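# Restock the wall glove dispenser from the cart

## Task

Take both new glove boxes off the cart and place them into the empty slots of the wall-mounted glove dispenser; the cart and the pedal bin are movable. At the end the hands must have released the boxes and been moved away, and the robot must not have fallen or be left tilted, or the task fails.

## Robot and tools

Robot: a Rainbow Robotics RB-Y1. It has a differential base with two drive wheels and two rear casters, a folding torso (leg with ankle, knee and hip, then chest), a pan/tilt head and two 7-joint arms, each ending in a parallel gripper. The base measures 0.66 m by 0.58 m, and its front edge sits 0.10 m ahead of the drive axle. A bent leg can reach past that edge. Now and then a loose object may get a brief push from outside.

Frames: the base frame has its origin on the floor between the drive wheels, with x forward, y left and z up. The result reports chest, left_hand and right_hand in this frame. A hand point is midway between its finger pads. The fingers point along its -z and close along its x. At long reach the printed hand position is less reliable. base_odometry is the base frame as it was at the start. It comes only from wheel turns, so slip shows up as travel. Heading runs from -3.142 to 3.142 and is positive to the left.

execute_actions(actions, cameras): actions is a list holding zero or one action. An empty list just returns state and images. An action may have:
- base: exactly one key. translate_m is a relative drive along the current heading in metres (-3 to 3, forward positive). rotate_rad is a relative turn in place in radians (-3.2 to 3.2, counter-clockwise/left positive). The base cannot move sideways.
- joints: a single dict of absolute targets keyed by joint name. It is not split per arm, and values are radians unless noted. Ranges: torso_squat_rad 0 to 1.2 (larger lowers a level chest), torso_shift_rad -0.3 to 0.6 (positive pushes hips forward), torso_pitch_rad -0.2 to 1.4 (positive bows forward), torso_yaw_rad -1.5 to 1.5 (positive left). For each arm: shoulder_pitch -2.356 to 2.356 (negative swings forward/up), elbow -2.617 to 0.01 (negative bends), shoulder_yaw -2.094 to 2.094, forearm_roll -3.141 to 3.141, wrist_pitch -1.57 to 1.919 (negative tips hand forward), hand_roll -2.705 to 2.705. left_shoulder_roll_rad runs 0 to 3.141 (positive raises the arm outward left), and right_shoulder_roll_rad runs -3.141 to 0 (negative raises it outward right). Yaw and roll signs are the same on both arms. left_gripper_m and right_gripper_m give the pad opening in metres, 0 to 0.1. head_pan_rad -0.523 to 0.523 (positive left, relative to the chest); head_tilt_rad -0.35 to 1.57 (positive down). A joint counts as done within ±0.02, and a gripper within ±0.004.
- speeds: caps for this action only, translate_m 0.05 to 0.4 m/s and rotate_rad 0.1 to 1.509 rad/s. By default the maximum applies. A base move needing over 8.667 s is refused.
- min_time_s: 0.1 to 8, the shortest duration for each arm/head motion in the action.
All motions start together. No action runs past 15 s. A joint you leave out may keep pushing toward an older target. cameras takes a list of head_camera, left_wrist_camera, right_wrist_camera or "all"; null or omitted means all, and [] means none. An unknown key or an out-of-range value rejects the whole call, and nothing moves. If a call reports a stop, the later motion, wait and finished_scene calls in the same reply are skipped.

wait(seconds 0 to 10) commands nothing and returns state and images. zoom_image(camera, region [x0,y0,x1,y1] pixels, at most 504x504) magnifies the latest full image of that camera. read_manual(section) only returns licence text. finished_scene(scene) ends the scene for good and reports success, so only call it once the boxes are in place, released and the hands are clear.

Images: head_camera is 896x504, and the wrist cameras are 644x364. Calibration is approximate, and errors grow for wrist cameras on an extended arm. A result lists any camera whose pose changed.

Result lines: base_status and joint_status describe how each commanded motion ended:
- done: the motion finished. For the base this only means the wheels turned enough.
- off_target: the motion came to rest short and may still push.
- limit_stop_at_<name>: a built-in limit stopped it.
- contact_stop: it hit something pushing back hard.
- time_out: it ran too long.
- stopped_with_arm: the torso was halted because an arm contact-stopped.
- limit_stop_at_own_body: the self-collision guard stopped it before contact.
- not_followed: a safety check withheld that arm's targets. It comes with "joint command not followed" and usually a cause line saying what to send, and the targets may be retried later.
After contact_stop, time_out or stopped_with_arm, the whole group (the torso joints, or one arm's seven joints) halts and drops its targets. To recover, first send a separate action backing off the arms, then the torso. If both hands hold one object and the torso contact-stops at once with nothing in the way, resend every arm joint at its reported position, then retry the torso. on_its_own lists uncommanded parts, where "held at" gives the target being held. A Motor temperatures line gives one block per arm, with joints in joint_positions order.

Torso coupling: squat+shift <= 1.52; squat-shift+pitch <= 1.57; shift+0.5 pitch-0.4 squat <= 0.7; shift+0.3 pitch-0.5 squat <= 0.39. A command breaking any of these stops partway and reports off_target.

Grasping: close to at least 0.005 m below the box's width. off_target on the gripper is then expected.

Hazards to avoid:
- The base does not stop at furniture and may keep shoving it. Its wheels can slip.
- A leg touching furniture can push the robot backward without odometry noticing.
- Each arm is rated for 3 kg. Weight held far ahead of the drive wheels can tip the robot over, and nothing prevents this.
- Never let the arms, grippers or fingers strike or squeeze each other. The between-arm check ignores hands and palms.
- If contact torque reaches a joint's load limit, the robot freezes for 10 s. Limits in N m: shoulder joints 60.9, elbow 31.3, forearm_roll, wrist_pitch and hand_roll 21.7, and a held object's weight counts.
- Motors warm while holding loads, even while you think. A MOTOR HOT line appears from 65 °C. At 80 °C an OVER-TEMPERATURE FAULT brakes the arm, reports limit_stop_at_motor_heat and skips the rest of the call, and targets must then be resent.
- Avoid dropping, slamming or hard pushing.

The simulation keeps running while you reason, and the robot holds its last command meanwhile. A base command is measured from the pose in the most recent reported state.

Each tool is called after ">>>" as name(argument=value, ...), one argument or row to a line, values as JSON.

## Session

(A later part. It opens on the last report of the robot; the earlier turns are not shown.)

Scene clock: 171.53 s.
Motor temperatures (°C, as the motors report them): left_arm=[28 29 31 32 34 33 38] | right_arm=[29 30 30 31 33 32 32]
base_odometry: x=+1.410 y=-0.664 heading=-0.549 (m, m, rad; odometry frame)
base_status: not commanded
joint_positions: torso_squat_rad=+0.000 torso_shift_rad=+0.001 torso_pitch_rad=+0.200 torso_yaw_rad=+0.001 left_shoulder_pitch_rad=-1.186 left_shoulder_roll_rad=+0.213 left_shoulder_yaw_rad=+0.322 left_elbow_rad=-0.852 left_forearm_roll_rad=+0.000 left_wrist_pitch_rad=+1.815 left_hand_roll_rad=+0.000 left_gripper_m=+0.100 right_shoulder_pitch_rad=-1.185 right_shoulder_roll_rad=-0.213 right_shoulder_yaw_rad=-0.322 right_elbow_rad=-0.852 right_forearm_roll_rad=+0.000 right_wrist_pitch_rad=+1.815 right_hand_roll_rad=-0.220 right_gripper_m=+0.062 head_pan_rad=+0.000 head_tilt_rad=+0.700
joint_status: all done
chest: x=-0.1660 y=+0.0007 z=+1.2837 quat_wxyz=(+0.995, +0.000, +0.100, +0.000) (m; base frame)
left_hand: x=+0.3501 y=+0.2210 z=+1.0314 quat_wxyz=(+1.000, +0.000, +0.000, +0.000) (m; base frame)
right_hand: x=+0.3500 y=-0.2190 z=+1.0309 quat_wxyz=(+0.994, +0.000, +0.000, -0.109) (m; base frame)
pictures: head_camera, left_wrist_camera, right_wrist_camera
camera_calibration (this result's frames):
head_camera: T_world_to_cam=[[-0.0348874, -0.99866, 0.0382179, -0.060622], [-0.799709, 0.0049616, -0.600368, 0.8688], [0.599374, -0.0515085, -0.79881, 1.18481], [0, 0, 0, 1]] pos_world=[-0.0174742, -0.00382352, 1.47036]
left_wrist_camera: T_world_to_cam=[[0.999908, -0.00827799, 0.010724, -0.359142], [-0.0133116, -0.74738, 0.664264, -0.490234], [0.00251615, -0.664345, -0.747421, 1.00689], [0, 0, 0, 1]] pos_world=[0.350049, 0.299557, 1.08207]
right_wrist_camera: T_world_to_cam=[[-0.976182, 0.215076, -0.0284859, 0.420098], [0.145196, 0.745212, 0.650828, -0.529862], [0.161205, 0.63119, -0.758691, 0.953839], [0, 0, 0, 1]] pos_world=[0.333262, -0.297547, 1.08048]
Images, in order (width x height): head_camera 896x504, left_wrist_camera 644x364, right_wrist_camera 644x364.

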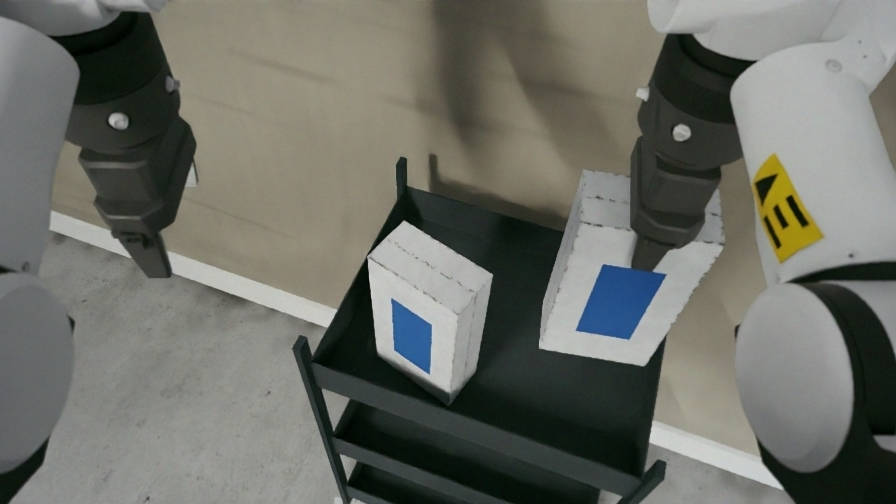

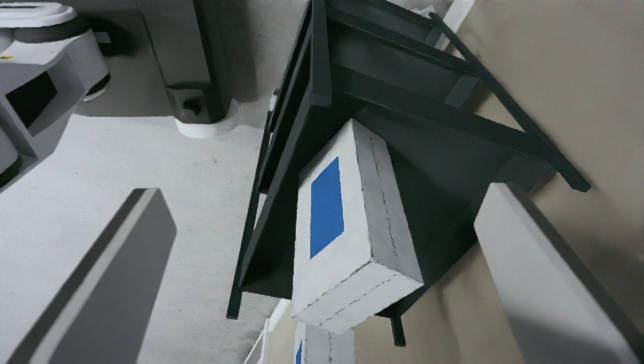

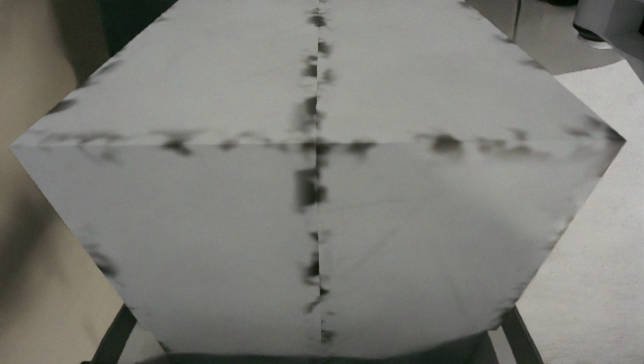

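>>> execute_actions(
  actions=[
    {"base":{"translate_m":-0.027}},
  ],
  cameras=[],
)

>>> execute_actions(
  actions=[
    {"base":{"rotate_rad":-0.613},"speeds":{"rotate_rad":0.4},"joints":{"left_hand_roll_rad":-0.05}},
  ],
  cameras=[],
)

>>> execute_actions(
  actions=[
    {"joints":{"torso_squat_rad":0.5}},
  ],
)

Scene clock: 188.70 s.
Motor temperatures (°C, as the motors report them): left_arm=[29 29 31 32 34 33 38] | right_arm=[29 30 30 31 33 32 32]
base_odometry: x=+1.387 y=-0.650 heading=-0.548 (m, m, rad; odometry frame)
base_status: done
joint_positions: torso_squat_rad=+0.000 torso_shift_rad=+0.000 torso_pitch_rad=+0.200 torso_yaw_rad=+0.001 left_shoulder_pitch_rad=-1.185 left_shoulder_roll_rad=+0.213 left_shoulder_yaw_rad=+0.322 left_elbow_rad=-0.852 left_forearm_roll_rad=+0.000 left_wrist_pitch_rad=+1.815 left_hand_roll_rad=+0.000 left_gripper_m=+0.100 right_shoulder_pitch_rad=-1.184 right_shoulder_roll_rad=-0.213 right_shoulder_yaw_rad=-0.322 right_elbow_rad=-0.852 right_forearm_roll_rad=+0.000 right_wrist_pitch_rad=+1.815 right_hand_roll_rad=-0.220 right_gripper_m=+0.062 head_pan_rad=+0.000 head_tilt_rad=+0.700
joint_status: not commanded
chest: x=-0.1662 y=+0.0007 z=+1.2838 quat_wxyz=(+0.995, +0.000, +0.100, +0.000) (m; base frame)
left_hand: x=+0.3499 y=+0.2210 z=+1.0315 quat_wxyz=(+1.000, +0.000, +0.000, +0.000) (m; base frame)
right_hand: x=+0.3498 y=-0.2190 z=+1.0310 quat_wxyz=(+0.994, +0.000, +0.000, -0.109) (m; base frame)
pictures: none
No camera images: the call's "cameras" was empty. Leave "cameras" out to get every camera's image.

Scene clock: 191.37 s.
Motor temperatures (°C, as the motors report them): left_arm=[29 29 31 32 34 33 38] | right_arm=[29 30 30 31 33 32 32]
base_odometry: x=+1.387 y=-0.650 heading=-1.160 (m, m, rad; odometry frame)
base_status: done
joint_positions: torso_squat_rad=+0.000 torso_shift_rad=+0.001 torso_pitch_rad=+0.200 torso_yaw_rad=+0.001 left_shoulder_pitch_rad=-1.185 left_shoulder_roll_rad=+0.213 left_shoulder_yaw_rad=+0.322 left_elbow_rad=-0.852 left_forearm_roll_rad=+0.000 left_wrist_pitch_rad=+1.815 left_hand_roll_rad=-0.050 left_gripper_m=+0.100 right_shoulder_pitch_rad=-1.184 right_shoulder_roll_rad=-0.213 right_shoulder_yaw_rad=-0.322 right_elbow_rad=-0.852 right_forearm_roll_rad=+0.000 right_wrist_pitch_rad=+1.815 right_hand_roll_rad=-0.220 right_gripper_m=+0.062 head_pan_rad=+0.000 head_tilt_rad=+0.700
joint_status: all done
chest: x=-0.1662 y=+0.0007 z=+1.2838 quat_wxyz=(+0.995, +0.000, +0.100, +0.000) (m; base frame)
left_hand: x=+0.3499 y=+0.2210 z=+1.0315 quat_wxyz=(+1.000, +0.000, +0.000, -0.025) (m; base frame)
right_hand: x=+0.3498 y=-0.2190 z=+1.0309 quat_wxyz=(+0.994, +0.000, +0.000, -0.109) (m; base frame)
pictures: none
No camera images: the call's "cameras" was empty. Leave "cameras" out to get every camera's image.

Scene clock: 193.90 s.
Motor temperatures (°C, as the motors report them): left_arm=[29 29 31 32 34 33 38] | right_arm=[29 30 30 31 33 32 32]
base_odometry: x=+1.387 y=-0.650 heading=-1.160 (m, m, rad; odometry frame)
base_status: not commanded
joint_positions: torso_squat_rad=+0.500 torso_shift_rad=+0.001 torso_pitch_rad=+0.200 torso_yaw_rad=+0.001 left_shoulder_pitch_rad=-1.185 left_shoulder_roll_rad=+0.213 left_shoulder_yaw_rad=+0.322 left_elbow_rad=-0.852 left_forearm_roll_rad=+0.000 left_wrist_pitch_rad=+1.815 left_hand_roll_rad=-0.050 left_gripper_m=+0.100 right_shoulder_pitch_rad=-1.184 right_shoulder_roll_rad=-0.213 right_shoulder_yaw_rad=-0.322 right_elbow_rad=-0.852 right_forearm_roll_rad=+0.000 right_wrist_pitch_rad=+1.815 right_hand_roll_rad=-0.220 right_gripper_m=+0.062 head_pan_rad=+0.000 head_tilt_rad=+0.700
joint_status: all done
chest: x=-0.1662 y=+0.0006 z=+1.1981 quat_wxyz=(+0.995, +0.000, +0.100, +0.000) (m; base frame)
left_hand: x=+0.3499 y=+0.2210 z=+0.9458 quat_wxyz=(+1.000, +0.000, +0.000, -0.025) (m; base frame)
right_hand: x=+0.3498 y=-0.2190 z=+0.9452 quat_wxyz=(+0.994, +0.000, +0.000, -0.109) (m; base frame)
pictures: head_camera, left_wrist_camera, right_wrist_camera
camera_calibration (this result's frames):
head_camera: T_world_to_cam=[[-0.0348899, -0.998661, 0.0382016, -0.0574173], [-0.799527, 0.00495787, -0.60061, 0.817539], [0.599616, -0.0514984, -0.798629, 1.11633], [0, 0, 0, 1]] pos_world=[-0.0177254, -0.00390466, 1.38475]
left_wrist_camera: T_world_to_cam=[[0.998246, -0.0581991, 0.0108881, -0.346616], [-0.0507261, -0.7458, 0.664236, -0.420688], [-0.0305376, -0.663623, -0.747444, 0.95434], [0, 0, 0, 1]] pos_world=[0.353811, 0.2994, 0.996525]
right_wrist_camera: T_world_to_cam=[[-0.976195, 0.215016, -0.0284754, 0.41745], [0.145146, 0.745176, 0.65088, -0.474132], [0.161169, 0.631253, -0.758646, 0.888917], [0, 0, 0, 1]] pos_world=[0.333065, -0.297578, 0.994864]
Images, in order (width x height): head_camera 896x504, left_wrist_camera 644x364, right_wrist_camera 644x364.

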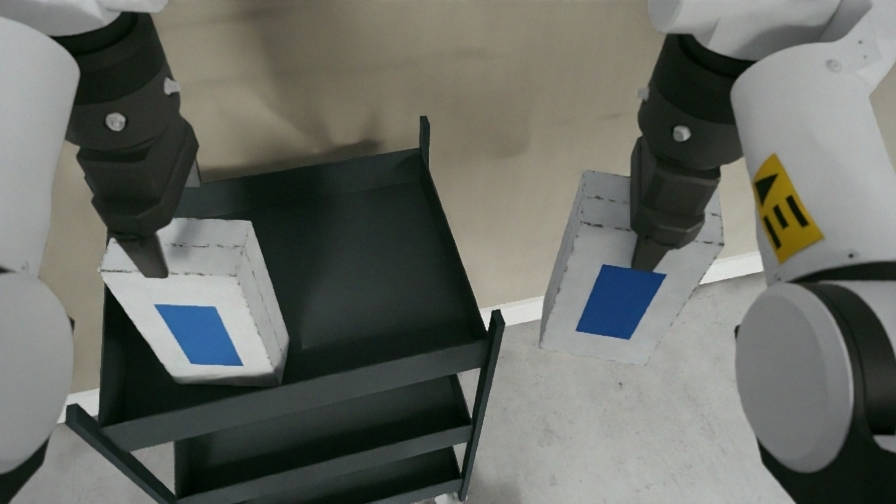

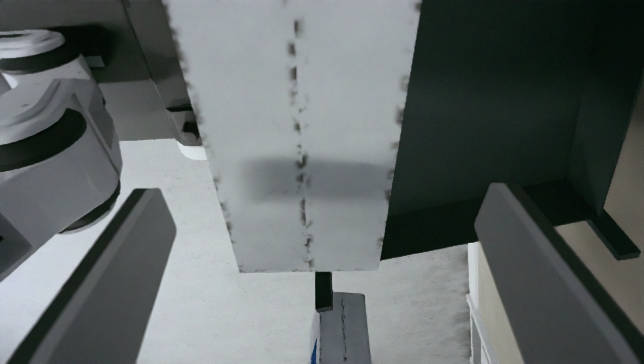

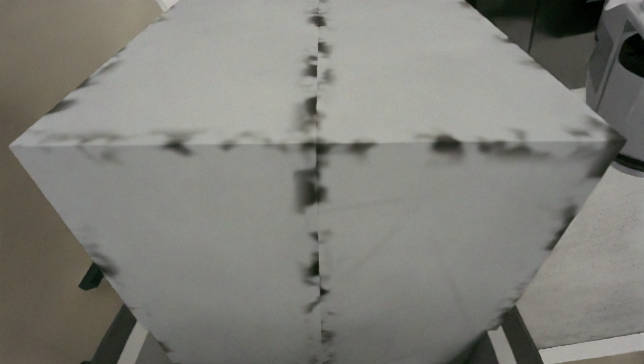

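>>> execute_actions(
  actions=[
    {"joints":{"torso_squat_rad":0.655}},
  ],
  cameras=["left_wrist_camera"],
)

>>> execute_actions(
  actions=[
    {"joints":{"left_gripper_m":0.05}},
  ],
  cameras=[],
)

>>> execute_actions(
  actions=[
    {"joints":{"torso_squat_rad":0.0,"head_tilt_rad":0.4}},
  ],
  cameras=[],
)

>>> execute_actions(
  actions=[
    {"base":{"translate_m":-0.5}},
  ],
)

Scene clock: 209.20 s.
Motor temperatures (°C, as the motors report them): left_arm=[29 29 31 32 34 33 38] | right_arm=[30 30 30 31 33 32 32]
base_odometry: x=+1.387 y=-0.650 heading=-1.160 (m, m, rad; odometry frame)
base_status: not commanded
joint_positions: torso_squat_rad=+0.655 torso_shift_rad=+0.001 torso_pitch_rad=+0.200 torso_yaw_rad=+0.001 left_shoulder_pitch_rad=-1.185 left_shoulder_roll_rad=+0.213 left_shoulder_yaw_rad=+0.322 left_elbow_rad=-0.852 left_forearm_roll_rad=+0.000 left_wrist_pitch_rad=+1.815 left_hand_roll_rad=-0.050 left_gripper_m=+0.100 right_shoulder_pitch_rad=-1.184 right_shoulder_roll_rad=-0.213 right_shoulder_yaw_rad=-0.322 right_elbow_rad=-0.852 right_forearm_roll_rad=+0.000 right_wrist_pitch_rad=+1.815 right_hand_roll_rad=-0.220 right_gripper_m=+0.062 head_pan_rad=+0.000 head_tilt_rad=+0.700
joint_status: all done
chest: x=-0.1662 y=+0.0006 z=+1.1389 quat_wxyz=(+0.995, +0.000, +0.100, +0.000) (m; base frame)
left_hand: x=+0.3499 y=+0.2209 z=+0.8866 quat_wxyz=(+1.000, +0.000, +0.000, -0.025) (m; base frame)
right_hand: x=+0.3497 y=-0.2191 z=+0.8861 quat_wxyz=(+0.994, +0.000, +0.000, -0.109) (m; base frame)
pictures: left_wrist_camera
camera_calibration (this result's frames):
left_wrist_camera: T_world_to_cam=[[0.998246, -0.0581986, 0.0108752, -0.345931], [-0.0507172, -0.7458, 0.664236, -0.381424], [-0.0305469, -0.663623, -0.747444, 0.910074], [0, 0, 0, 1]] pos_world=[0.353779, 0.299347, 0.937347]
Images, in order (width x height): left_wrist_camera 644x364.

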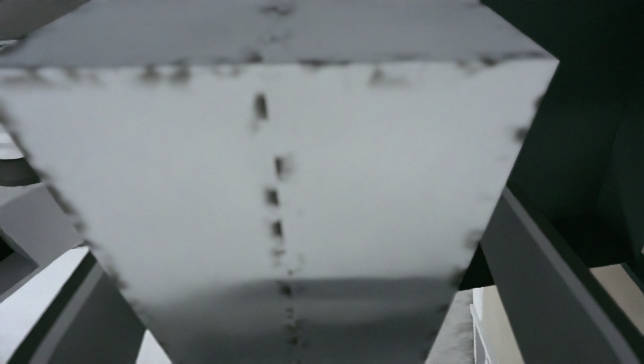

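Scene clock: 210.20 s.
Motor temperatures (°C, as the motors report them): left_arm=[29 29 31 32 34 33 38] | right_arm=[30 30 30 31 33 32 32]
base_odometry: x=+1.387 y=-0.650 heading=-1.160 (m, m, rad; odometry frame)
base_status: not commanded
joint_positions: torso_squat_rad=+0.655 torso_shift_rad=+0.001 torso_pitch_rad=+0.200 torso_yaw_rad=+0.001 left_shoulder_pitch_rad=-1.185 left_shoulder_roll_rad=+0.213 left_shoulder_yaw_rad=+0.322 left_elbow_rad=-0.852 left_forearm_roll_rad=+0.000 left_wrist_pitch_rad=+1.815 left_hand_roll_rad=-0.050 left_gripper_m=+0.062 right_shoulder_pitch_rad=-1.184 right_shoulder_roll_rad=-0.213 right_shoulder_yaw_rad=-0.322 right_elbow_rad=-0.852 right_forearm_roll_rad=+0.000 right_wrist_pitch_rad=+1.815 right_hand_roll_rad=-0.220 right_gripper_m=+0.062 head_pan_rad=+0.000 head_tilt_rad=+0.700
joint_status: left_gripper_m off_target (ended at +0.062, target +0.050)
chest: x=-0.1662 y=+0.0006 z=+1.1389 quat_wxyz=(+0.995, +0.000, +0.100, +0.000) (m; base frame)
left_hand: x=+0.3499 y=+0.2209 z=+0.8866 quat_wxyz=(+1.000, +0.000, +0.000, -0.025) (m; base frame)
right_hand: x=+0.3497 y=-0.2191 z=+0.8861 quat_wxyz=(+0.994, +0.000, +0.000, -0.109) (m; base frame)
pictures: none
No camera images: the call's "cameras" was empty. Leave "cameras" out to get every camera's image.

Scene clock: 213.30 s.
Motor temperatures (°C, as the motors report them): left_arm=[29 29 31 32 34 33 38] | right_arm=[30 30 30 31 33 32 32]
base_odometry: x=+1.387 y=-0.650 heading=-1.160 (m, m, rad; odometry frame)
base_status: not commanded
joint_positions: torso_squat_rad=+0.000 torso_shift_rad=+0.001 torso_pitch_rad=+0.201 torso_yaw_rad=+0.001 left_shoulder_pitch_rad=-1.185 left_shoulder_roll_rad=+0.213 left_shoulder_yaw_rad=+0.322 left_elbow_rad=-0.852 left_forearm_roll_rad=+0.000 left_wrist_pitch_rad=+1.815 left_hand_roll_rad=-0.050 left_gripper_m=+0.062 right_shoulder_pitch_rad=-1.184 right_shoulder_roll_rad=-0.213 right_shoulder_yaw_rad=-0.322 right_elbow_rad=-0.852 right_forearm_roll_rad=+0.000 right_wrist_pitch_rad=+1.815 right_hand_roll_rad=-0.220 right_gripper_m=+0.062 head_pan_rad=+0.000 head_tilt_rad=+0.400
joint_status: all done
chest: x=-0.1659 y=+0.0007 z=+1.2837 quat_wxyz=(+0.995, +0.000, +0.100, +0.000) (m; base frame)
left_hand: x=+0.3499 y=+0.2211 z=+1.0309 quat_wxyz=(+1.000, +0.000, +0.000, -0.025) (m; base frame)
right_hand: x=+0.3500 y=-0.2190 z=+1.0306 quat_wxyz=(+0.994, +0.000, +0.001, -0.109) (m; base frame)
pictures: none
No camera images: the call's "cameras" was empty. Leave "cameras" out to get every camera's image.

Scene clock: 215.93 s.
Motor temperatures (°C, as the motors report them): left_arm=[29 29 31 32 34 33 38] | right_arm=[30 30 30 31 33 32 32]
base_odometry: x=+1.187 y=-0.191 heading=-1.161 (m, m, rad; odometry frame)
base_status: done
joint_positions: torso_squat_rad=+0.000 torso_shift_rad=+0.001 torso_pitch_rad=+0.200 torso_yaw_rad=+0.001 left_shoulder_pitch_rad=-1.185 left_shoulder_roll_rad=+0.213 left_shoulder_yaw_rad=+0.322 left_elbow_rad=-0.852 left_forearm_roll_rad=+0.000 left_wrist_pitch_rad=+1.815 left_hand_roll_rad=-0.050 left_gripper_m=+0.061 right_shoulder_pitch_rad=-1.184 right_shoulder_roll_rad=-0.213 right_shoulder_yaw_rad=-0.322 right_elbow_rad=-0.852 right_forearm_roll_rad=+0.000 right_wrist_pitch_rad=+1.815 right_hand_roll_rad=-0.220 right_gripper_m=+0.062 head_pan_rad=+0.000 head_tilt_rad=+0.400
joint_status: not commanded
chest: x=-0.1661 y=+0.0007 z=+1.2838 quat_wxyz=(+0.995, +0.000, +0.100, +0.000) (m; base frame)
left_hand: x=+0.3497 y=+0.2211 z=+1.0310 quat_wxyz=(+1.000, +0.000, +0.000, -0.025) (m; base frame)
right_hand: x=+0.3498 y=-0.2190 z=+1.0308 quat_wxyz=(+0.994, +0.000, +0.001, -0.109) (m; base frame)
pictures: head_camera, left_wrist_camera, right_wrist_camera
camera_calibration (this result's frames):
head_camera: T_world_to_cam=[[-0.0445575, -0.998667, 0.026053, -0.0436947], [-0.586486, 0.00503764, -0.809944, 1.20028], [0.808733, -0.0513688, -0.585929, 0.892716], [0, 0, 0, 1]] pos_world=[-0.0199681, -0.00382536, 1.49637]
left_wrist_camera: T_world_to_cam=[[0.998266, -0.0580514, 0.00970256, -0.346145], [-0.0498272, -0.745813, 0.664289, -0.477526], [-0.0313267, -0.663621, -0.747413, 1.01835], [0, 0, 0, 1]] pos_world=[0.353653, 0.299562, 1.0817]
right_wrist_camera: T_world_to_cam=[[-0.9762, 0.215025, -0.0282642, 0.41972], [0.145293, 0.745173, 0.650851, -0.529915], [0.161011, 0.631254, -0.758679, 0.953866], [0, 0, 0, 1]] pos_world=[0.33314, -0.297504, 1.08044]
Images, in order (width x height): head_camera 896x504, left_wrist_camera 644x364, right_wrist_camera 644x364.

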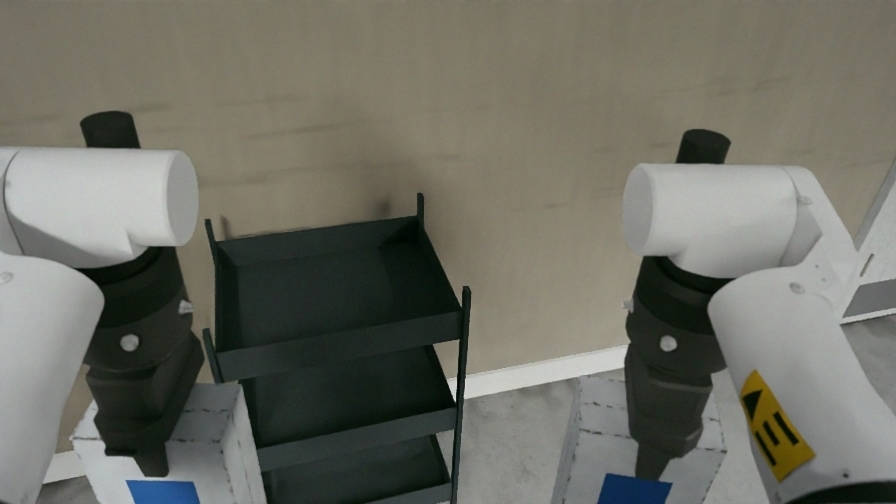

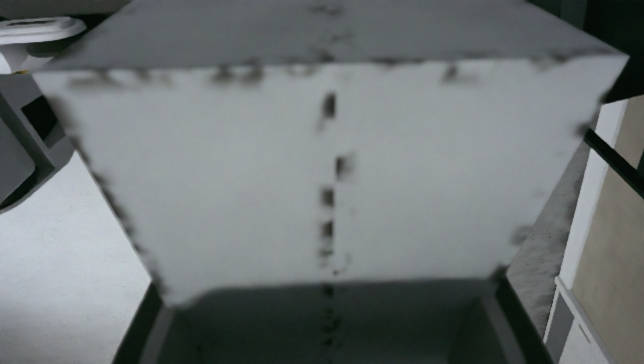

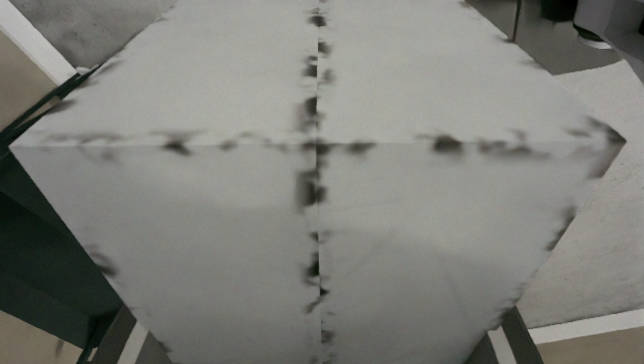

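>>> execute_actions(
  actions=[
    {"base":{"rotate_rad":2.403},"joints":{"left_hand_roll_rad":0,"right_hand_roll_rad":0}},
  ],
  cameras=[],
)

>>> execute_actions(
  actions=[
    {"base":{"translate_m":1.41}},
  ],
  cameras=[],
)

>>> execute_actions(
  actions=[
    {"base":{"rotate_rad":-0.634}},
  ],
  cameras=["head_camera"],
)

Scene clock: 238.50 s.
Motor temperatures (°C, as the motors report them): left_arm=[30 29 31 33 34 33 38] | right_arm=[30 30 30 32 33 32 32]
base_odometry: x=+1.187 y=-0.191 heading=+1.241 (m, m, rad; odometry frame)
base_status: done
joint_positions: torso_squat_rad=+0.000 torso_shift_rad=+0.001 torso_pitch_rad=+0.200 torso_yaw_rad=+0.001 left_shoulder_pitch_rad=-1.185 left_shoulder_roll_rad=+0.213 left_shoulder_yaw_rad=+0.322 left_elbow_rad=-0.852 left_forearm_roll_rad=+0.000 left_wrist_pitch_rad=+1.815 left_hand_roll_rad=+0.000 left_gripper_m=+0.061 right_shoulder_pitch_rad=-1.184 right_shoulder_roll_rad=-0.213 right_shoulder_yaw_rad=-0.322 right_elbow_rad=-0.852 right_forearm_roll_rad=+0.000 right_wrist_pitch_rad=+1.815 right_hand_roll_rad=+0.000 right_gripper_m=+0.062 head_pan_rad=+0.000 head_tilt_rad=+0.400
joint_status: all done
chest: x=-0.1661 y=+0.0007 z=+1.2837 quat_wxyz=(+0.995, +0.000, +0.100, +0.000) (m; base frame)
left_hand: x=+0.3497 y=+0.2211 z=+1.0310 quat_wxyz=(+1.000, +0.000, +0.000, +0.000) (m; base frame)
right_hand: x=+0.3498 y=-0.2190 z=+1.0308 quat_wxyz=(+1.000, +0.000, +0.001, +0.000) (m; base frame)
pictures: none
No camera images: the call's "cameras" was empty. Leave "cameras" out to get every camera's image.

Scene clock: 243.60 s.
Motor temperatures (°C, as the motors report them): left_arm=[30 29 31 33 34 33 38] | right_arm=[30 30 30 32 33 32 32]
base_odometry: x=+1.643 y=+1.143 heading=+1.242 (m, m, rad; odometry frame)
base_status: done
joint_positions: torso_squat_rad=+0.000 torso_shift_rad=+0.001 torso_pitch_rad=+0.200 torso_yaw_rad=+0.001 left_shoulder_pitch_rad=-1.185 left_shoulder_roll_rad=+0.213 left_shoulder_yaw_rad=+0.322 left_elbow_rad=-0.852 left_forearm_roll_rad=+0.000 left_wrist_pitch_rad=+1.815 left_hand_roll_rad=+0.000 left_gripper_m=+0.061 right_shoulder_pitch_rad=-1.184 right_shoulder_roll_rad=-0.213 right_shoulder_yaw_rad=-0.322 right_elbow_rad=-0.852 right_forearm_roll_rad=+0.000 right_wrist_pitch_rad=+1.815 right_hand_roll_rad=+0.000 right_gripper_m=+0.062 head_pan_rad=+0.000 head_tilt_rad=+0.400
joint_status: not commanded
chest: x=-0.1659 y=+0.0007 z=+1.2837 quat_wxyz=(+0.995, +0.000, +0.100, +0.000) (m; base frame)
left_hand: x=+0.3498 y=+0.2211 z=+1.0308 quat_wxyz=(+1.000, +0.000, +0.000, +0.000) (m; base frame)
right_hand: x=+0.3499 y=-0.2190 z=+1.0306 quat_wxyz=(+1.000, +0.000, +0.001, +0.000) (m; base frame)
pictures: none
No camera images: the call's "cameras" was empty. Leave "cameras" out to get every camera's image.

Scene clock: 246.20 s.
Motor temperatures (°C, as the motors report them): left_arm=[30 29 31 33 34 33 38] | right_arm=[30 30 30 32 33 32 32]
base_odometry: x=+1.643 y=+1.143 heading=+0.609 (m, m, rad; odometry frame)
base_status: done
joint_positions: torso_squat_rad=+0.000 torso_shift_rad=+0.001 torso_pitch_rad=+0.200 torso_yaw_rad=+0.001 left_shoulder_pitch_rad=-1.185 left_shoulder_roll_rad=+0.213 left_shoulder_yaw_rad=+0.322 left_elbow_rad=-0.852 left_forearm_roll_rad=+0.000 left_wrist_pitch_rad=+1.815 left_hand_roll_rad=+0.000 left_gripper_m=+0.061 right_shoulder_pitch_rad=-1.184 right_shoulder_roll_rad=-0.213 right_shoulder_yaw_rad=-0.322 right_elbow_rad=-0.852 right_forearm_roll_rad=+0.000 right_wrist_pitch_rad=+1.815 right_hand_roll_rad=+0.000 right_gripper_m=+0.062 head_pan_rad=+0.000 head_tilt_rad=+0.400
joint_status: not commanded
chest: x=-0.1659 y=+0.0007 z=+1.2837 quat_wxyz=(+0.995, +0.000, +0.100, +0.000) (m; base frame)
left_hand: x=+0.3498 y=+0.2211 z=+1.0308 quat_wxyz=(+1.000, +0.000, +0.000, +0.000) (m; base frame)
right_hand: x=+0.3499 y=-0.2190 z=+1.0306 quat_wxyz=(+1.000, +0.000, +0.001, +0.000) (m; base frame)
pictures: head_camera
camera_calibration (this result's frames):
head_camera: T_world_to_cam=[[-0.0445513, -0.998667, 0.0260762, -0.0437047], [-0.586698, 0.00502868, -0.80979, 1.20012], [0.808579, -0.0513761, -0.58614, 0.892829], [0, 0, 0, 1]] pos_world=[-0.0197593, -0.00381141, 1.49631]
Images, in order (width x height): head_camera 896x504.

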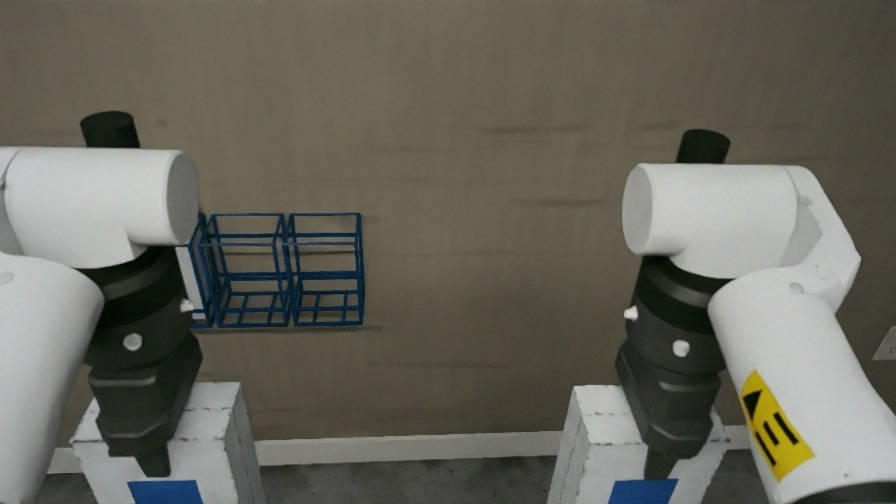

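>>> execute_actions(
  actions=[
    {"base":{"rotate_rad":-0.14},"joints":{"left_shoulder_pitch_rad":-1.429,"left_shoulder_roll_rad":0.298,"left_shoulder_yaw_rad":0.346,"left_elbow_rad":-0.687,"left_wrist_pitch_rad":1.907,"right_shoulder_pitch_rad":-1.429,"right_shoulder_roll_rad":-0.298,"right_shoulder_yaw_rad":-0.346,"right_elbow_rad":-0.687,"right_wrist_pitch_rad":1.907},"min_time_s":1.5},
  ],
  cameras=[],
)

>>> execute_actions(
  actions=[
    {"base":{"translate_m":0.46}},
  ],
  cameras=[],
)

>>> execute_actions(
  actions=[
    {"base":{"rotate_rad":0.14},"joints":{"head_tilt_rad":0.65}},
  ],
)

Scene clock: 268.77 s.
Motor temperatures (°C, as the motors report them): left_arm=[30 29 31 33 34 33 38] | right_arm=[31 30 30 32 33 32 32]
base_odometry: x=+1.643 y=+1.143 heading=+0.470 (m, m, rad; odometry frame)
base_status: done
joint_positions: torso_squat_rad=+0.000 torso_shift_rad=+0.001 torso_pitch_rad=+0.200 torso_yaw_rad=+0.001 left_shoulder_pitch_rad=-1.428 left_shoulder_roll_rad=+0.298 left_shoulder_yaw_rad=+0.346 left_elbow_rad=-0.687 left_forearm_roll_rad=+0.000 left_wrist_pitch_rad=+1.907 left_hand_roll_rad=+0.000 left_gripper_m=+0.061 right_shoulder_pitch_rad=-1.428 right_shoulder_roll_rad=-0.298 right_shoulder_yaw_rad=-0.346 right_elbow_rad=-0.687 right_forearm_roll_rad=+0.000 right_wrist_pitch_rad=+1.907 right_hand_roll_rad=+0.000 right_gripper_m=+0.062 head_pan_rad=+0.000 head_tilt_rad=+0.400
joint_status: all done
chest: x=-0.1659 y=+0.0007 z=+1.2837 quat_wxyz=(+0.995, +0.000, +0.100, +0.000) (m; base frame)
left_hand: x=+0.3714 y=+0.2212 z=+1.1204 quat_wxyz=(+1.000, +0.000, +0.001, +0.000) (m; base frame)
right_hand: x=+0.3716 y=-0.2190 z=+1.1203 quat_wxyz=(+1.000, +0.000, +0.001, +0.000) (m; base frame)
pictures: none
No camera images: the call's "cameras" was empty. Leave "cameras" out to get every camera's image.

Scene clock: 271.40 s.
Motor temperatures (°C, as the motors report them): left_arm=[30 30 31 33 34 33 38] | right_arm=[31 30 30 32 33 32 32]
base_odometry: x=+2.053 y=+1.351 heading=+0.469 (m, m, rad; odometry frame)
base_status: done
joint_positions: torso_squat_rad=+0.000 torso_shift_rad=+0.001 torso_pitch_rad=+0.200 torso_yaw_rad=+0.001 left_shoulder_pitch_rad=-1.428 left_shoulder_roll_rad=+0.298 left_shoulder_yaw_rad=+0.346 left_elbow_rad=-0.687 left_forearm_roll_rad=+0.000 left_wrist_pitch_rad=+1.907 left_hand_roll_rad=+0.000 left_gripper_m=+0.061 right_shoulder_pitch_rad=-1.428 right_shoulder_roll_rad=-0.298 right_shoulder_yaw_rad=-0.346 right_elbow_rad=-0.687 right_forearm_roll_rad=+0.000 right_wrist_pitch_rad=+1.907 right_hand_roll_rad=+0.000 right_gripper_m=+0.062 head_pan_rad=+0.000 head_tilt_rad=+0.400
joint_status: not commanded
chest: x=-0.1659 y=+0.0007 z=+1.2837 quat_wxyz=(+0.995, +0.000, +0.100, +0.000) (m; base frame)
left_hand: x=+0.3714 y=+0.2211 z=+1.1205 quat_wxyz=(+1.000, +0.000, +0.001, +0.000) (m; base frame)
right_hand: x=+0.3716 y=-0.2190 z=+1.1204 quat_wxyz=(+1.000, +0.000, +0.001, +0.000) (m; base frame)
pictures: none
No camera images: the call's "cameras" was empty. Leave "cameras" out to get every camera's image.

Scene clock: 272.80 s.
Motor temperatures (°C, as the motors report them): left_arm=[31 30 31 33 34 33 38] | right_arm=[31 30 30 32 33 32 32]
base_odometry: x=+2.053 y=+1.351 heading=+0.608 (m, m, rad; odometry frame)
base_status: done
joint_positions: torso_squat_rad=+0.000 torso_shift_rad=+0.001 torso_pitch_rad=+0.200 torso_yaw_rad=+0.001 left_shoulder_pitch_rad=-1.428 left_shoulder_roll_rad=+0.298 left_shoulder_yaw_rad=+0.346 left_elbow_rad=-0.687 left_forearm_roll_rad=+0.000 left_wrist_pitch_rad=+1.907 left_hand_roll_rad=+0.000 left_gripper_m=+0.061 right_shoulder_pitch_rad=-1.428 right_shoulder_roll_rad=-0.298 right_shoulder_yaw_rad=-0.346 right_elbow_rad=-0.687 right_forearm_roll_rad=+0.000 right_wrist_pitch_rad=+1.907 right_hand_roll_rad=+0.000 right_gripper_m=+0.062 head_pan_rad=+0.000 head_tilt_rad=+0.650
joint_status: all done
chest: x=-0.1659 y=+0.0007 z=+1.2837 quat_wxyz=(+0.995, +0.000, +0.100, +0.000) (m; base frame)
left_hand: x=+0.3714 y=+0.2212 z=+1.1205 quat_wxyz=(+1.000, +0.000, +0.000, +0.000) (m; base frame)
right_hand: x=+0.3716 y=-0.2191 z=+1.1204 quat_wxyz=(+1.000, +0.000, +0.001, +0.000) (m; base frame)
pictures: head_camera, left_wrist_camera, right_wrist_camera
camera_calibration (this result's frames):
head_camera: T_world_to_cam=[[-0.0367382, -0.998661, 0.0364121, -0.0581377], [-0.768762, 0.00496344, -0.639516, 0.92987], [0.638479, -0.0514869, -0.767915, 1.14324], [0, 0, 0, 1]] pos_world=[-0.0172226, -0.00381324, 1.4747]
left_wrist_camera: T_world_to_cam=[[0.999927, -0.00765405, 0.00932379, -0.379997], [-0.0119167, -0.746806, 0.664935, -0.550475], [0.00187362, -0.664997, -0.746843, 1.07332], [0, 0, 0, 1]] pos_world=[0.371398, 0.299751, 1.17118]
right_wrist_camera: T_world_to_cam=[[-0.999608, -0.00245984, -0.0278961, 0.404164], [-0.0200502, 0.758299, 0.651598, -0.527838], [0.0195507, 0.651902, -0.758051, 1.0748], [0, 0, 0, 1]] pos_world=[0.372409, -0.29941, 1.16996]
Images, in order (width x height): head_camera 896x504, left_wrist_camera 644x364, right_wrist_camera 644x364.

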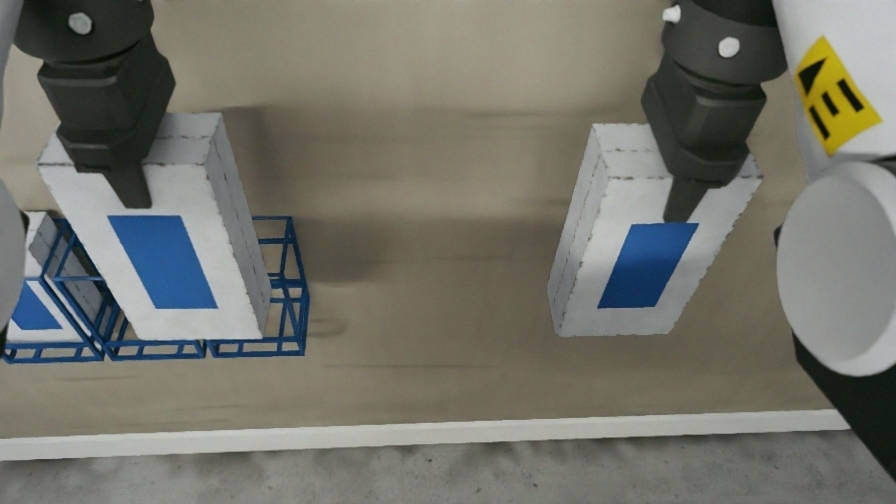

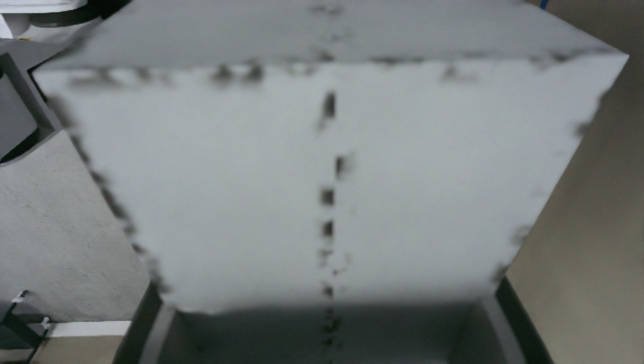

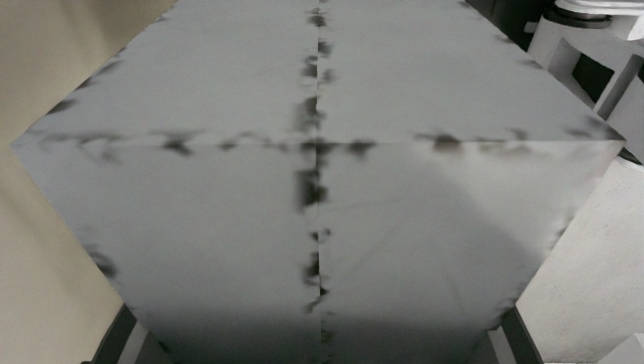

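>>> zoom_image(
  camera="head_camera",
  region=[0, 180, 340, 380],
)

Region (0, 180, 340, 380) of head_camera's 896x504 image, scaled by 1.482, with more detail than that image has; it fills the top 296 rows of this view, and the rest is white.

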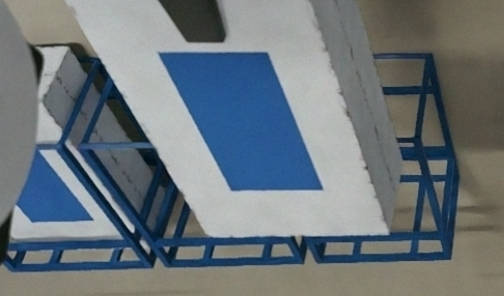

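>>> execute_actions(
  actions=[
    {"base":{"rotate_rad":0.146}},
  ],
  cameras=[],
)

>>> execute_actions(
  actions=[
    {"base":{"translate_m":0.172},"speeds":{"translate_m":0.15}},
  ],
  cameras=[],
)

>>> execute_actions(
  actions=[
    {"base":{"rotate_rad":-0.146},"joints":{"head_tilt_rad":0.8,"head_pan_rad":0.3}},
  ],
)

Scene clock: 300.33 s.
Motor temperatures (°C, as the motors report them): left_arm=[31 30 31 33 34 33 38] | right_arm=[31 30 30 32 33 32 32]
base_odometry: x=+2.053 y=+1.351 heading=+0.753 (m, m, rad; odometry frame)
base_status: done
joint_positions: torso_squat_rad=+0.000 torso_shift_rad=+0.001 torso_pitch_rad=+0.200 torso_yaw_rad=+0.001 left_shoulder_pitch_rad=-1.428 left_shoulder_roll_rad=+0.298 left_shoulder_yaw_rad=+0.346 left_elbow_rad=-0.687 left_forearm_roll_rad=+0.000 left_wrist_pitch_rad=+1.907 left_hand_roll_rad=+0.000 left_gripper_m=+0.061 right_shoulder_pitch_rad=-1.428 right_shoulder_roll_rad=-0.298 right_shoulder_yaw_rad=-0.346 right_elbow_rad=-0.687 right_forearm_roll_rad=+0.000 right_wrist_pitch_rad=+1.907 right_hand_roll_rad=+0.000 right_gripper_m=+0.062 head_pan_rad=+0.000 head_tilt_rad=+0.650
joint_status: not commanded
chest: x=-0.1659 y=+0.0007 z=+1.2837 quat_wxyz=(+0.995, +0.000, +0.100, +0.000) (m; base frame)
left_hand: x=+0.3714 y=+0.2212 z=+1.1206 quat_wxyz=(+1.000, +0.000, +0.000, +0.000) (m; base frame)
right_hand: x=+0.3716 y=-0.2191 z=+1.1204 quat_wxyz=(+1.000, +0.000, +0.001, +0.000) (m; base frame)
pictures: none
No camera images: the call's "cameras" was empty. Leave "cameras" out to get every camera's image.

Scene clock: 304.17 s.
Motor temperatures (°C, as the motors report them): left_arm=[31 30 31 33 34 33 38] | right_arm=[32 31 30 32 33 32 32]
base_odometry: x=+2.178 y=+1.468 heading=+0.757 (m, m, rad; odometry frame)
base_status: translate_m time_out (by the wheels' count: +0.171 of +0.172)
joint_positions: torso_squat_rad=+0.001 torso_shift_rad=-0.003 torso_pitch_rad=+0.194 torso_yaw_rad=+0.001 left_shoulder_pitch_rad=-1.429 left_shoulder_roll_rad=+0.298 left_shoulder_yaw_rad=+0.346 left_elbow_rad=-0.687 left_forearm_roll_rad=+0.000 left_wrist_pitch_rad=+1.907 left_hand_roll_rad=+0.000 left_gripper_m=+0.061 right_shoulder_pitch_rad=-1.426 right_shoulder_roll_rad=-0.285 right_shoulder_yaw_rad=-0.342 right_elbow_rad=-0.687 right_forearm_roll_rad=+0.000 right_wrist_pitch_rad=+1.907 right_hand_roll_rad=+0.000 right_gripper_m=+0.062 head_pan_rad=+0.000 head_tilt_rad=+0.650
joint_status: not commanded
chest: x=-0.1706 y=+0.0019 z=+1.2841 quat_wxyz=(+0.995, -0.001, +0.097, +0.000) (m; base frame)
left_hand: x=+0.3677 y=+0.2223 z=+1.1242 quat_wxyz=(+1.000, -0.001, -0.003, +0.001) (m; base frame)
right_hand: x=+0.3664 y=-0.2122 z=+1.1211 quat_wxyz=(+1.000, +0.000, +0.001, +0.006) (m; base frame)
pictures: none
No camera images: the call's "cameras" was empty. Leave "cameras" out to get every camera's image.

not run: a stop came earlier in this reply.

>>> execute_actions(
  actions=[
    {"base":{"rotate_rad":-0.149},"joints":{"head_tilt_rad":0.8,"head_pan_rad":0.3,"torso_pitch_rad":0.2,"torso_shift_rad":0,"torso_squat_rad":0,"right_shoulder_pitch_rad":-1.2,"right_shoulder_roll_rad":-0.298,"right_shoulder_yaw_rad":-0.346,"right_elbow_rad":-1.2}},
  ],
)

Scene clock: 309.90 s.
Motor temperatures (°C, as the motors report them): left_arm=[31 30 31 33 34 33 38] | right_arm=[32 33 31 32 33 32 32]
base_odometry: x=+2.178 y=+1.468 heading=+0.609 (m, m, rad; odometry frame)
base_status: done
joint_positions: torso_squat_rad=+0.000 torso_shift_rad=+0.000 torso_pitch_rad=+0.200 torso_yaw_rad=+0.001 left_shoulder_pitch_rad=-1.429 left_shoulder_roll_rad=+0.298 left_shoulder_yaw_rad=+0.346 left_elbow_rad=-0.687 left_forearm_roll_rad=+0.000 left_wrist_pitch_rad=+1.907 left_hand_roll_rad=+0.000 left_gripper_m=+0.061 right_shoulder_pitch_rad=-1.199 right_shoulder_roll_rad=-0.297 right_shoulder_yaw_rad=-0.346 right_elbow_rad=-1.199 right_forearm_roll_rad=+0.000 right_wrist_pitch_rad=+1.907 right_hand_roll_rad=+0.000 right_gripper_m=+0.062 head_pan_rad=+0.300 head_tilt_rad=+0.800
joint_status: all done
chest: x=-0.1665 y=+0.0008 z=+1.2838 quat_wxyz=(+0.995, +0.000, +0.100, +0.000) (m; base frame)
left_hand: x=+0.3709 y=+0.2213 z=+1.1208 quat_wxyz=(+1.000, +0.000, +0.000, +0.001) (m; base frame)
right_hand: x=+0.3893 y=-0.2644 z=+1.1463 quat_wxyz=(+0.988, -0.017, -0.147, -0.035) (m; base frame)
pictures: head_camera, left_wrist_camera, right_wrist_camera
camera_calibration (this result's frames):
head_camera: T_world_to_cam=[[0.260169, -0.965406, -0.0174218, 0.0525356], [-0.824792, -0.212821, -0.523856, 0.75305], [0.502026, 0.15066, -0.851629, 1.25267], [0, 0, 0, 1]] pos_world=[-0.0214293, 0.0222559, 1.46221]
left_wrist_camera: T_world_to_cam=[[0.999926, -0.00743511, 0.00963381, -0.379873], [-0.0119597, -0.746706, 0.665047, -0.550652], [0.00224893, -0.665113, -0.746739, 1.07335], [0, 0, 0, 1]] pos_world=[0.370845, 0.2999, 1.17138]
right_wrist_camera: T_world_to_cam=[[-0.945617, 0.0603962, -0.319626, 0.752503], [-0.152277, 0.786096, 0.599053, -0.390935], [0.287437, 0.615147, -0.734149, 0.982155], [0, 0, 0, 1]] pos_world=[0.369742, -0.342305, 1.19576]
Images, in order (width x height): head_camera 896x504, left_wrist_camera 644x364, right_wrist_camera 644x364.

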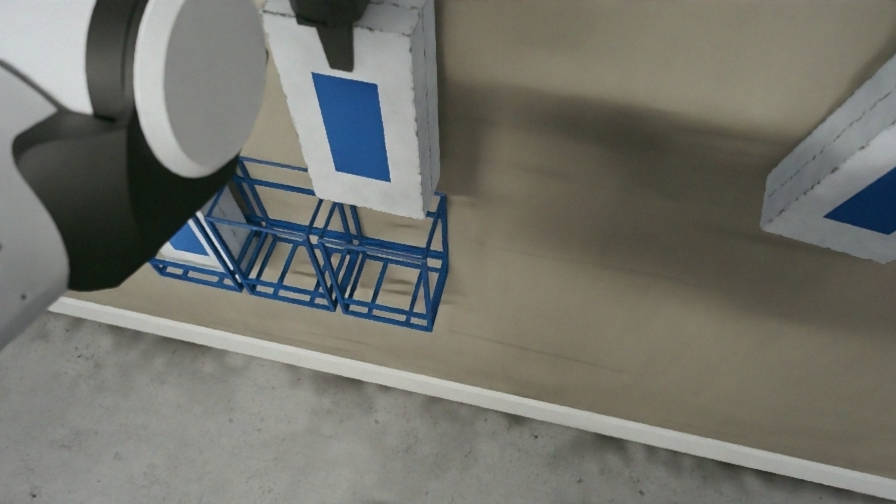

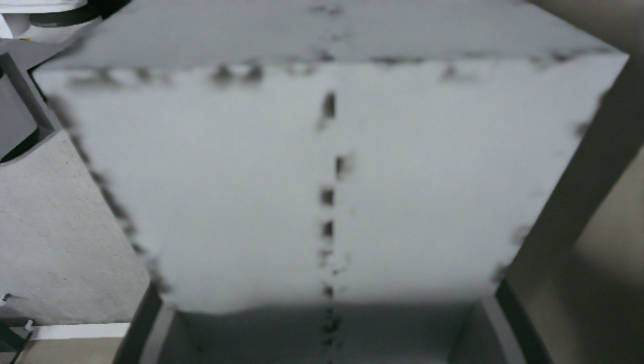

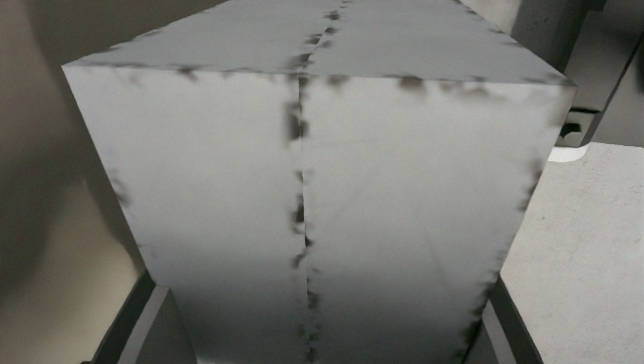

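>>> execute_actions(
  actions=[
    {"base":{"rotate_rad":0.035},"joints":{"left_hand_roll_rad":-0.035,"right_shoulder_pitch_rad":-0.86,"right_shoulder_roll_rad":-0.113,"right_shoulder_yaw_rad":-0.262,"right_elbow_rad":-1.005,"right_wrist_pitch_rad":1.634},"min_time_s":1.5},
  ],
  cameras=[],
)

>>> execute_actions(
  actions=[
    {"base":{"translate_m":0.02},"speeds":{"translate_m":0.05}},
  ],
  cameras=[],
)

>>> execute_actions(
  actions=[
    {"joints":{"torso_squat_rad":0.45}},
  ],
  cameras=["head_camera"],
)

Scene clock: 339.30 s.
Motor temperatures (°C, as the motors report them): left_arm=[32 30 31 33 34 33 38] | right_arm=[32 31 30 32 33 32 32]
base_odometry: x=+2.178 y=+1.468 heading=+0.644 (m, m, rad; odometry frame)
base_status: done
joint_positions: torso_squat_rad=+0.000 torso_shift_rad=+0.000 torso_pitch_rad=+0.200 torso_yaw_rad=+0.001 left_shoulder_pitch_rad=-1.429 left_shoulder_roll_rad=+0.298 left_shoulder_yaw_rad=+0.346 left_elbow_rad=-0.687 left_forearm_roll_rad=+0.000 left_wrist_pitch_rad=+1.907 left_hand_roll_rad=-0.035 left_gripper_m=+0.061 right_shoulder_pitch_rad=-0.860 right_shoulder_roll_rad=-0.113 right_shoulder_yaw_rad=-0.262 right_elbow_rad=-1.005 right_forearm_roll_rad=+0.000 right_wrist_pitch_rad=+1.634 right_hand_roll_rad=+0.000 right_gripper_m=+0.062 head_pan_rad=+0.300 head_tilt_rad=+0.800
joint_status: all done
chest: x=-0.1665 y=+0.0008 z=+1.2838 quat_wxyz=(+0.995, +0.000, +0.100, +0.000) (m; base frame)
left_hand: x=+0.3709 y=+0.2213 z=+1.1208 quat_wxyz=(+1.000, +0.000, +0.000, -0.017) (m; base frame)
right_hand: x=+0.2939 y=-0.2172 z=+0.9114 quat_wxyz=(+1.000, +0.001, +0.001, +0.001) (m; base frame)
pictures: none
No camera images: the call's "cameras" was empty. Leave "cameras" out to get every camera's image.

Scene clock: 340.30 s.
Motor temperatures (°C, as the motors report them): left_arm=[32 30 31 33 34 33 38] | right_arm=[32 31 30 32 33 32 32]
base_odometry: x=+2.193 y=+1.479 heading=+0.644 (m, m, rad; odometry frame)
base_status: done
joint_positions: torso_squat_rad=+0.001 torso_shift_rad=-0.003 torso_pitch_rad=+0.196 torso_yaw_rad=+0.002 left_shoulder_pitch_rad=-1.424 left_shoulder_roll_rad=+0.294 left_shoulder_yaw_rad=+0.345 left_elbow_rad=-0.686 left_forearm_roll_rad=+0.000 left_wrist_pitch_rad=+1.907 left_hand_roll_rad=-0.035 left_gripper_m=+0.061 right_shoulder_pitch_rad=-0.860 right_shoulder_roll_rad=-0.113 right_shoulder_yaw_rad=-0.262 right_elbow_rad=-1.005 right_forearm_roll_rad=+0.000 right_wrist_pitch_rad=+1.634 right_hand_roll_rad=+0.000 right_gripper_m=+0.062 head_pan_rad=+0.300 head_tilt_rad=+0.800
joint_status: not commanded
chest: x=-0.1698 y=+0.0007 z=+1.2840 quat_wxyz=(+0.995, +0.000, +0.098, +0.001) (m; base frame)
left_hand: x=+0.3664 y=+0.2204 z=+1.1200 quat_wxyz=(+1.000, -0.001, +0.002, -0.018) (m; base frame)
right_hand: x=+0.2923 y=-0.2169 z=+0.9136 quat_wxyz=(+1.000, +0.001, -0.001, +0.002) (m; base frame)
pictures: none
No camera images: the call's "cameras" was empty. Leave "cameras" out to get every camera's image.

Scene clock: 340.87 s.
Motor temperatures (°C, as the motors report them): left_arm=[32 30 31 33 34 33 38] | right_arm=[32 31 30 32 33 32 32]
base_odometry: x=+2.193 y=+1.479 heading=+0.643 (m, m, rad; odometry frame)
base_status: not commanded
joint_positions: torso_squat_rad=+0.003 torso_shift_rad=-0.005 torso_pitch_rad=+0.192 torso_yaw_rad=+0.002 left_shoulder_pitch_rad=-1.426 left_shoulder_roll_rad=+0.296 left_shoulder_yaw_rad=+0.346 left_elbow_rad=-0.686 left_forearm_roll_rad=+0.000 left_wrist_pitch_rad=+1.908 left_hand_roll_rad=-0.035 left_gripper_m=+0.061 right_shoulder_pitch_rad=-0.860 right_shoulder_roll_rad=-0.113 right_shoulder_yaw_rad=-0.262 right_elbow_rad=-1.005 right_forearm_roll_rad=+0.000 right_wrist_pitch_rad=+1.634 right_hand_roll_rad=+0.000 right_gripper_m=+0.062 head_pan_rad=+0.300 head_tilt_rad=+0.800
joint_status: torso_squat_rad contact_stop (moved +0.002 of +0.449)
on_its_own: torso_squat_rad is held at +0.003, not at your +0.450, since a contact_stop
chest: x=-0.1727 y=+0.0007 z=+1.2842 quat_wxyz=(+0.995, +0.000, +0.096, +0.001) (m; base frame)
left_hand: x=+0.3645 y=+0.2215 z=+1.1237 quat_wxyz=(+1.000, +0.000, -0.001, -0.017) (m; base frame)
right_hand: x=+0.2910 y=-0.2165 z=+0.9156 quat_wxyz=(+1.000, +0.001, -0.003, +0.002) (m; base frame)
pictures: head_camera
camera_calibration (this result's frames):
head_camera: T_world_to_cam=[[0.261726, -0.965018, -0.0154734, 0.0518854], [-0.820132, -0.213921, -0.53068, 0.757722], [0.508806, 0.151583, -0.847431, 1.252], [0, 0, 0, 1]] pos_world=[-0.0291699, 0.0223825, 1.46389]
Images, in order (width x height): head_camera 896x504.

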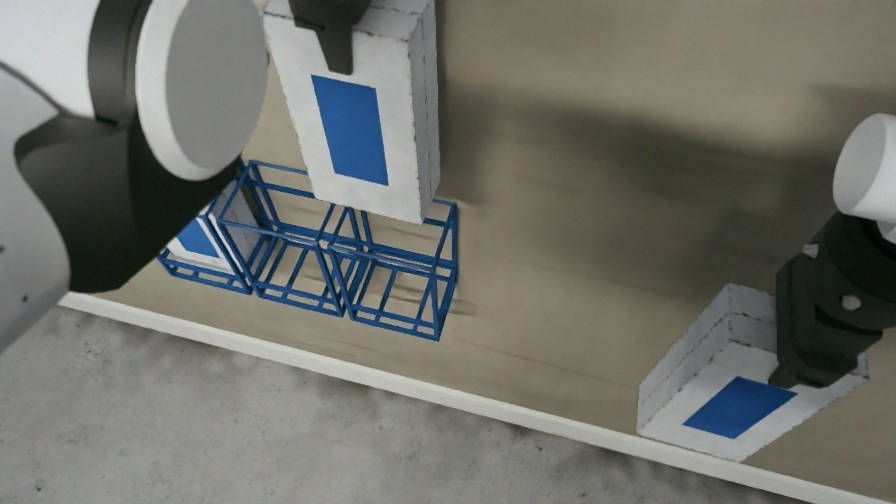

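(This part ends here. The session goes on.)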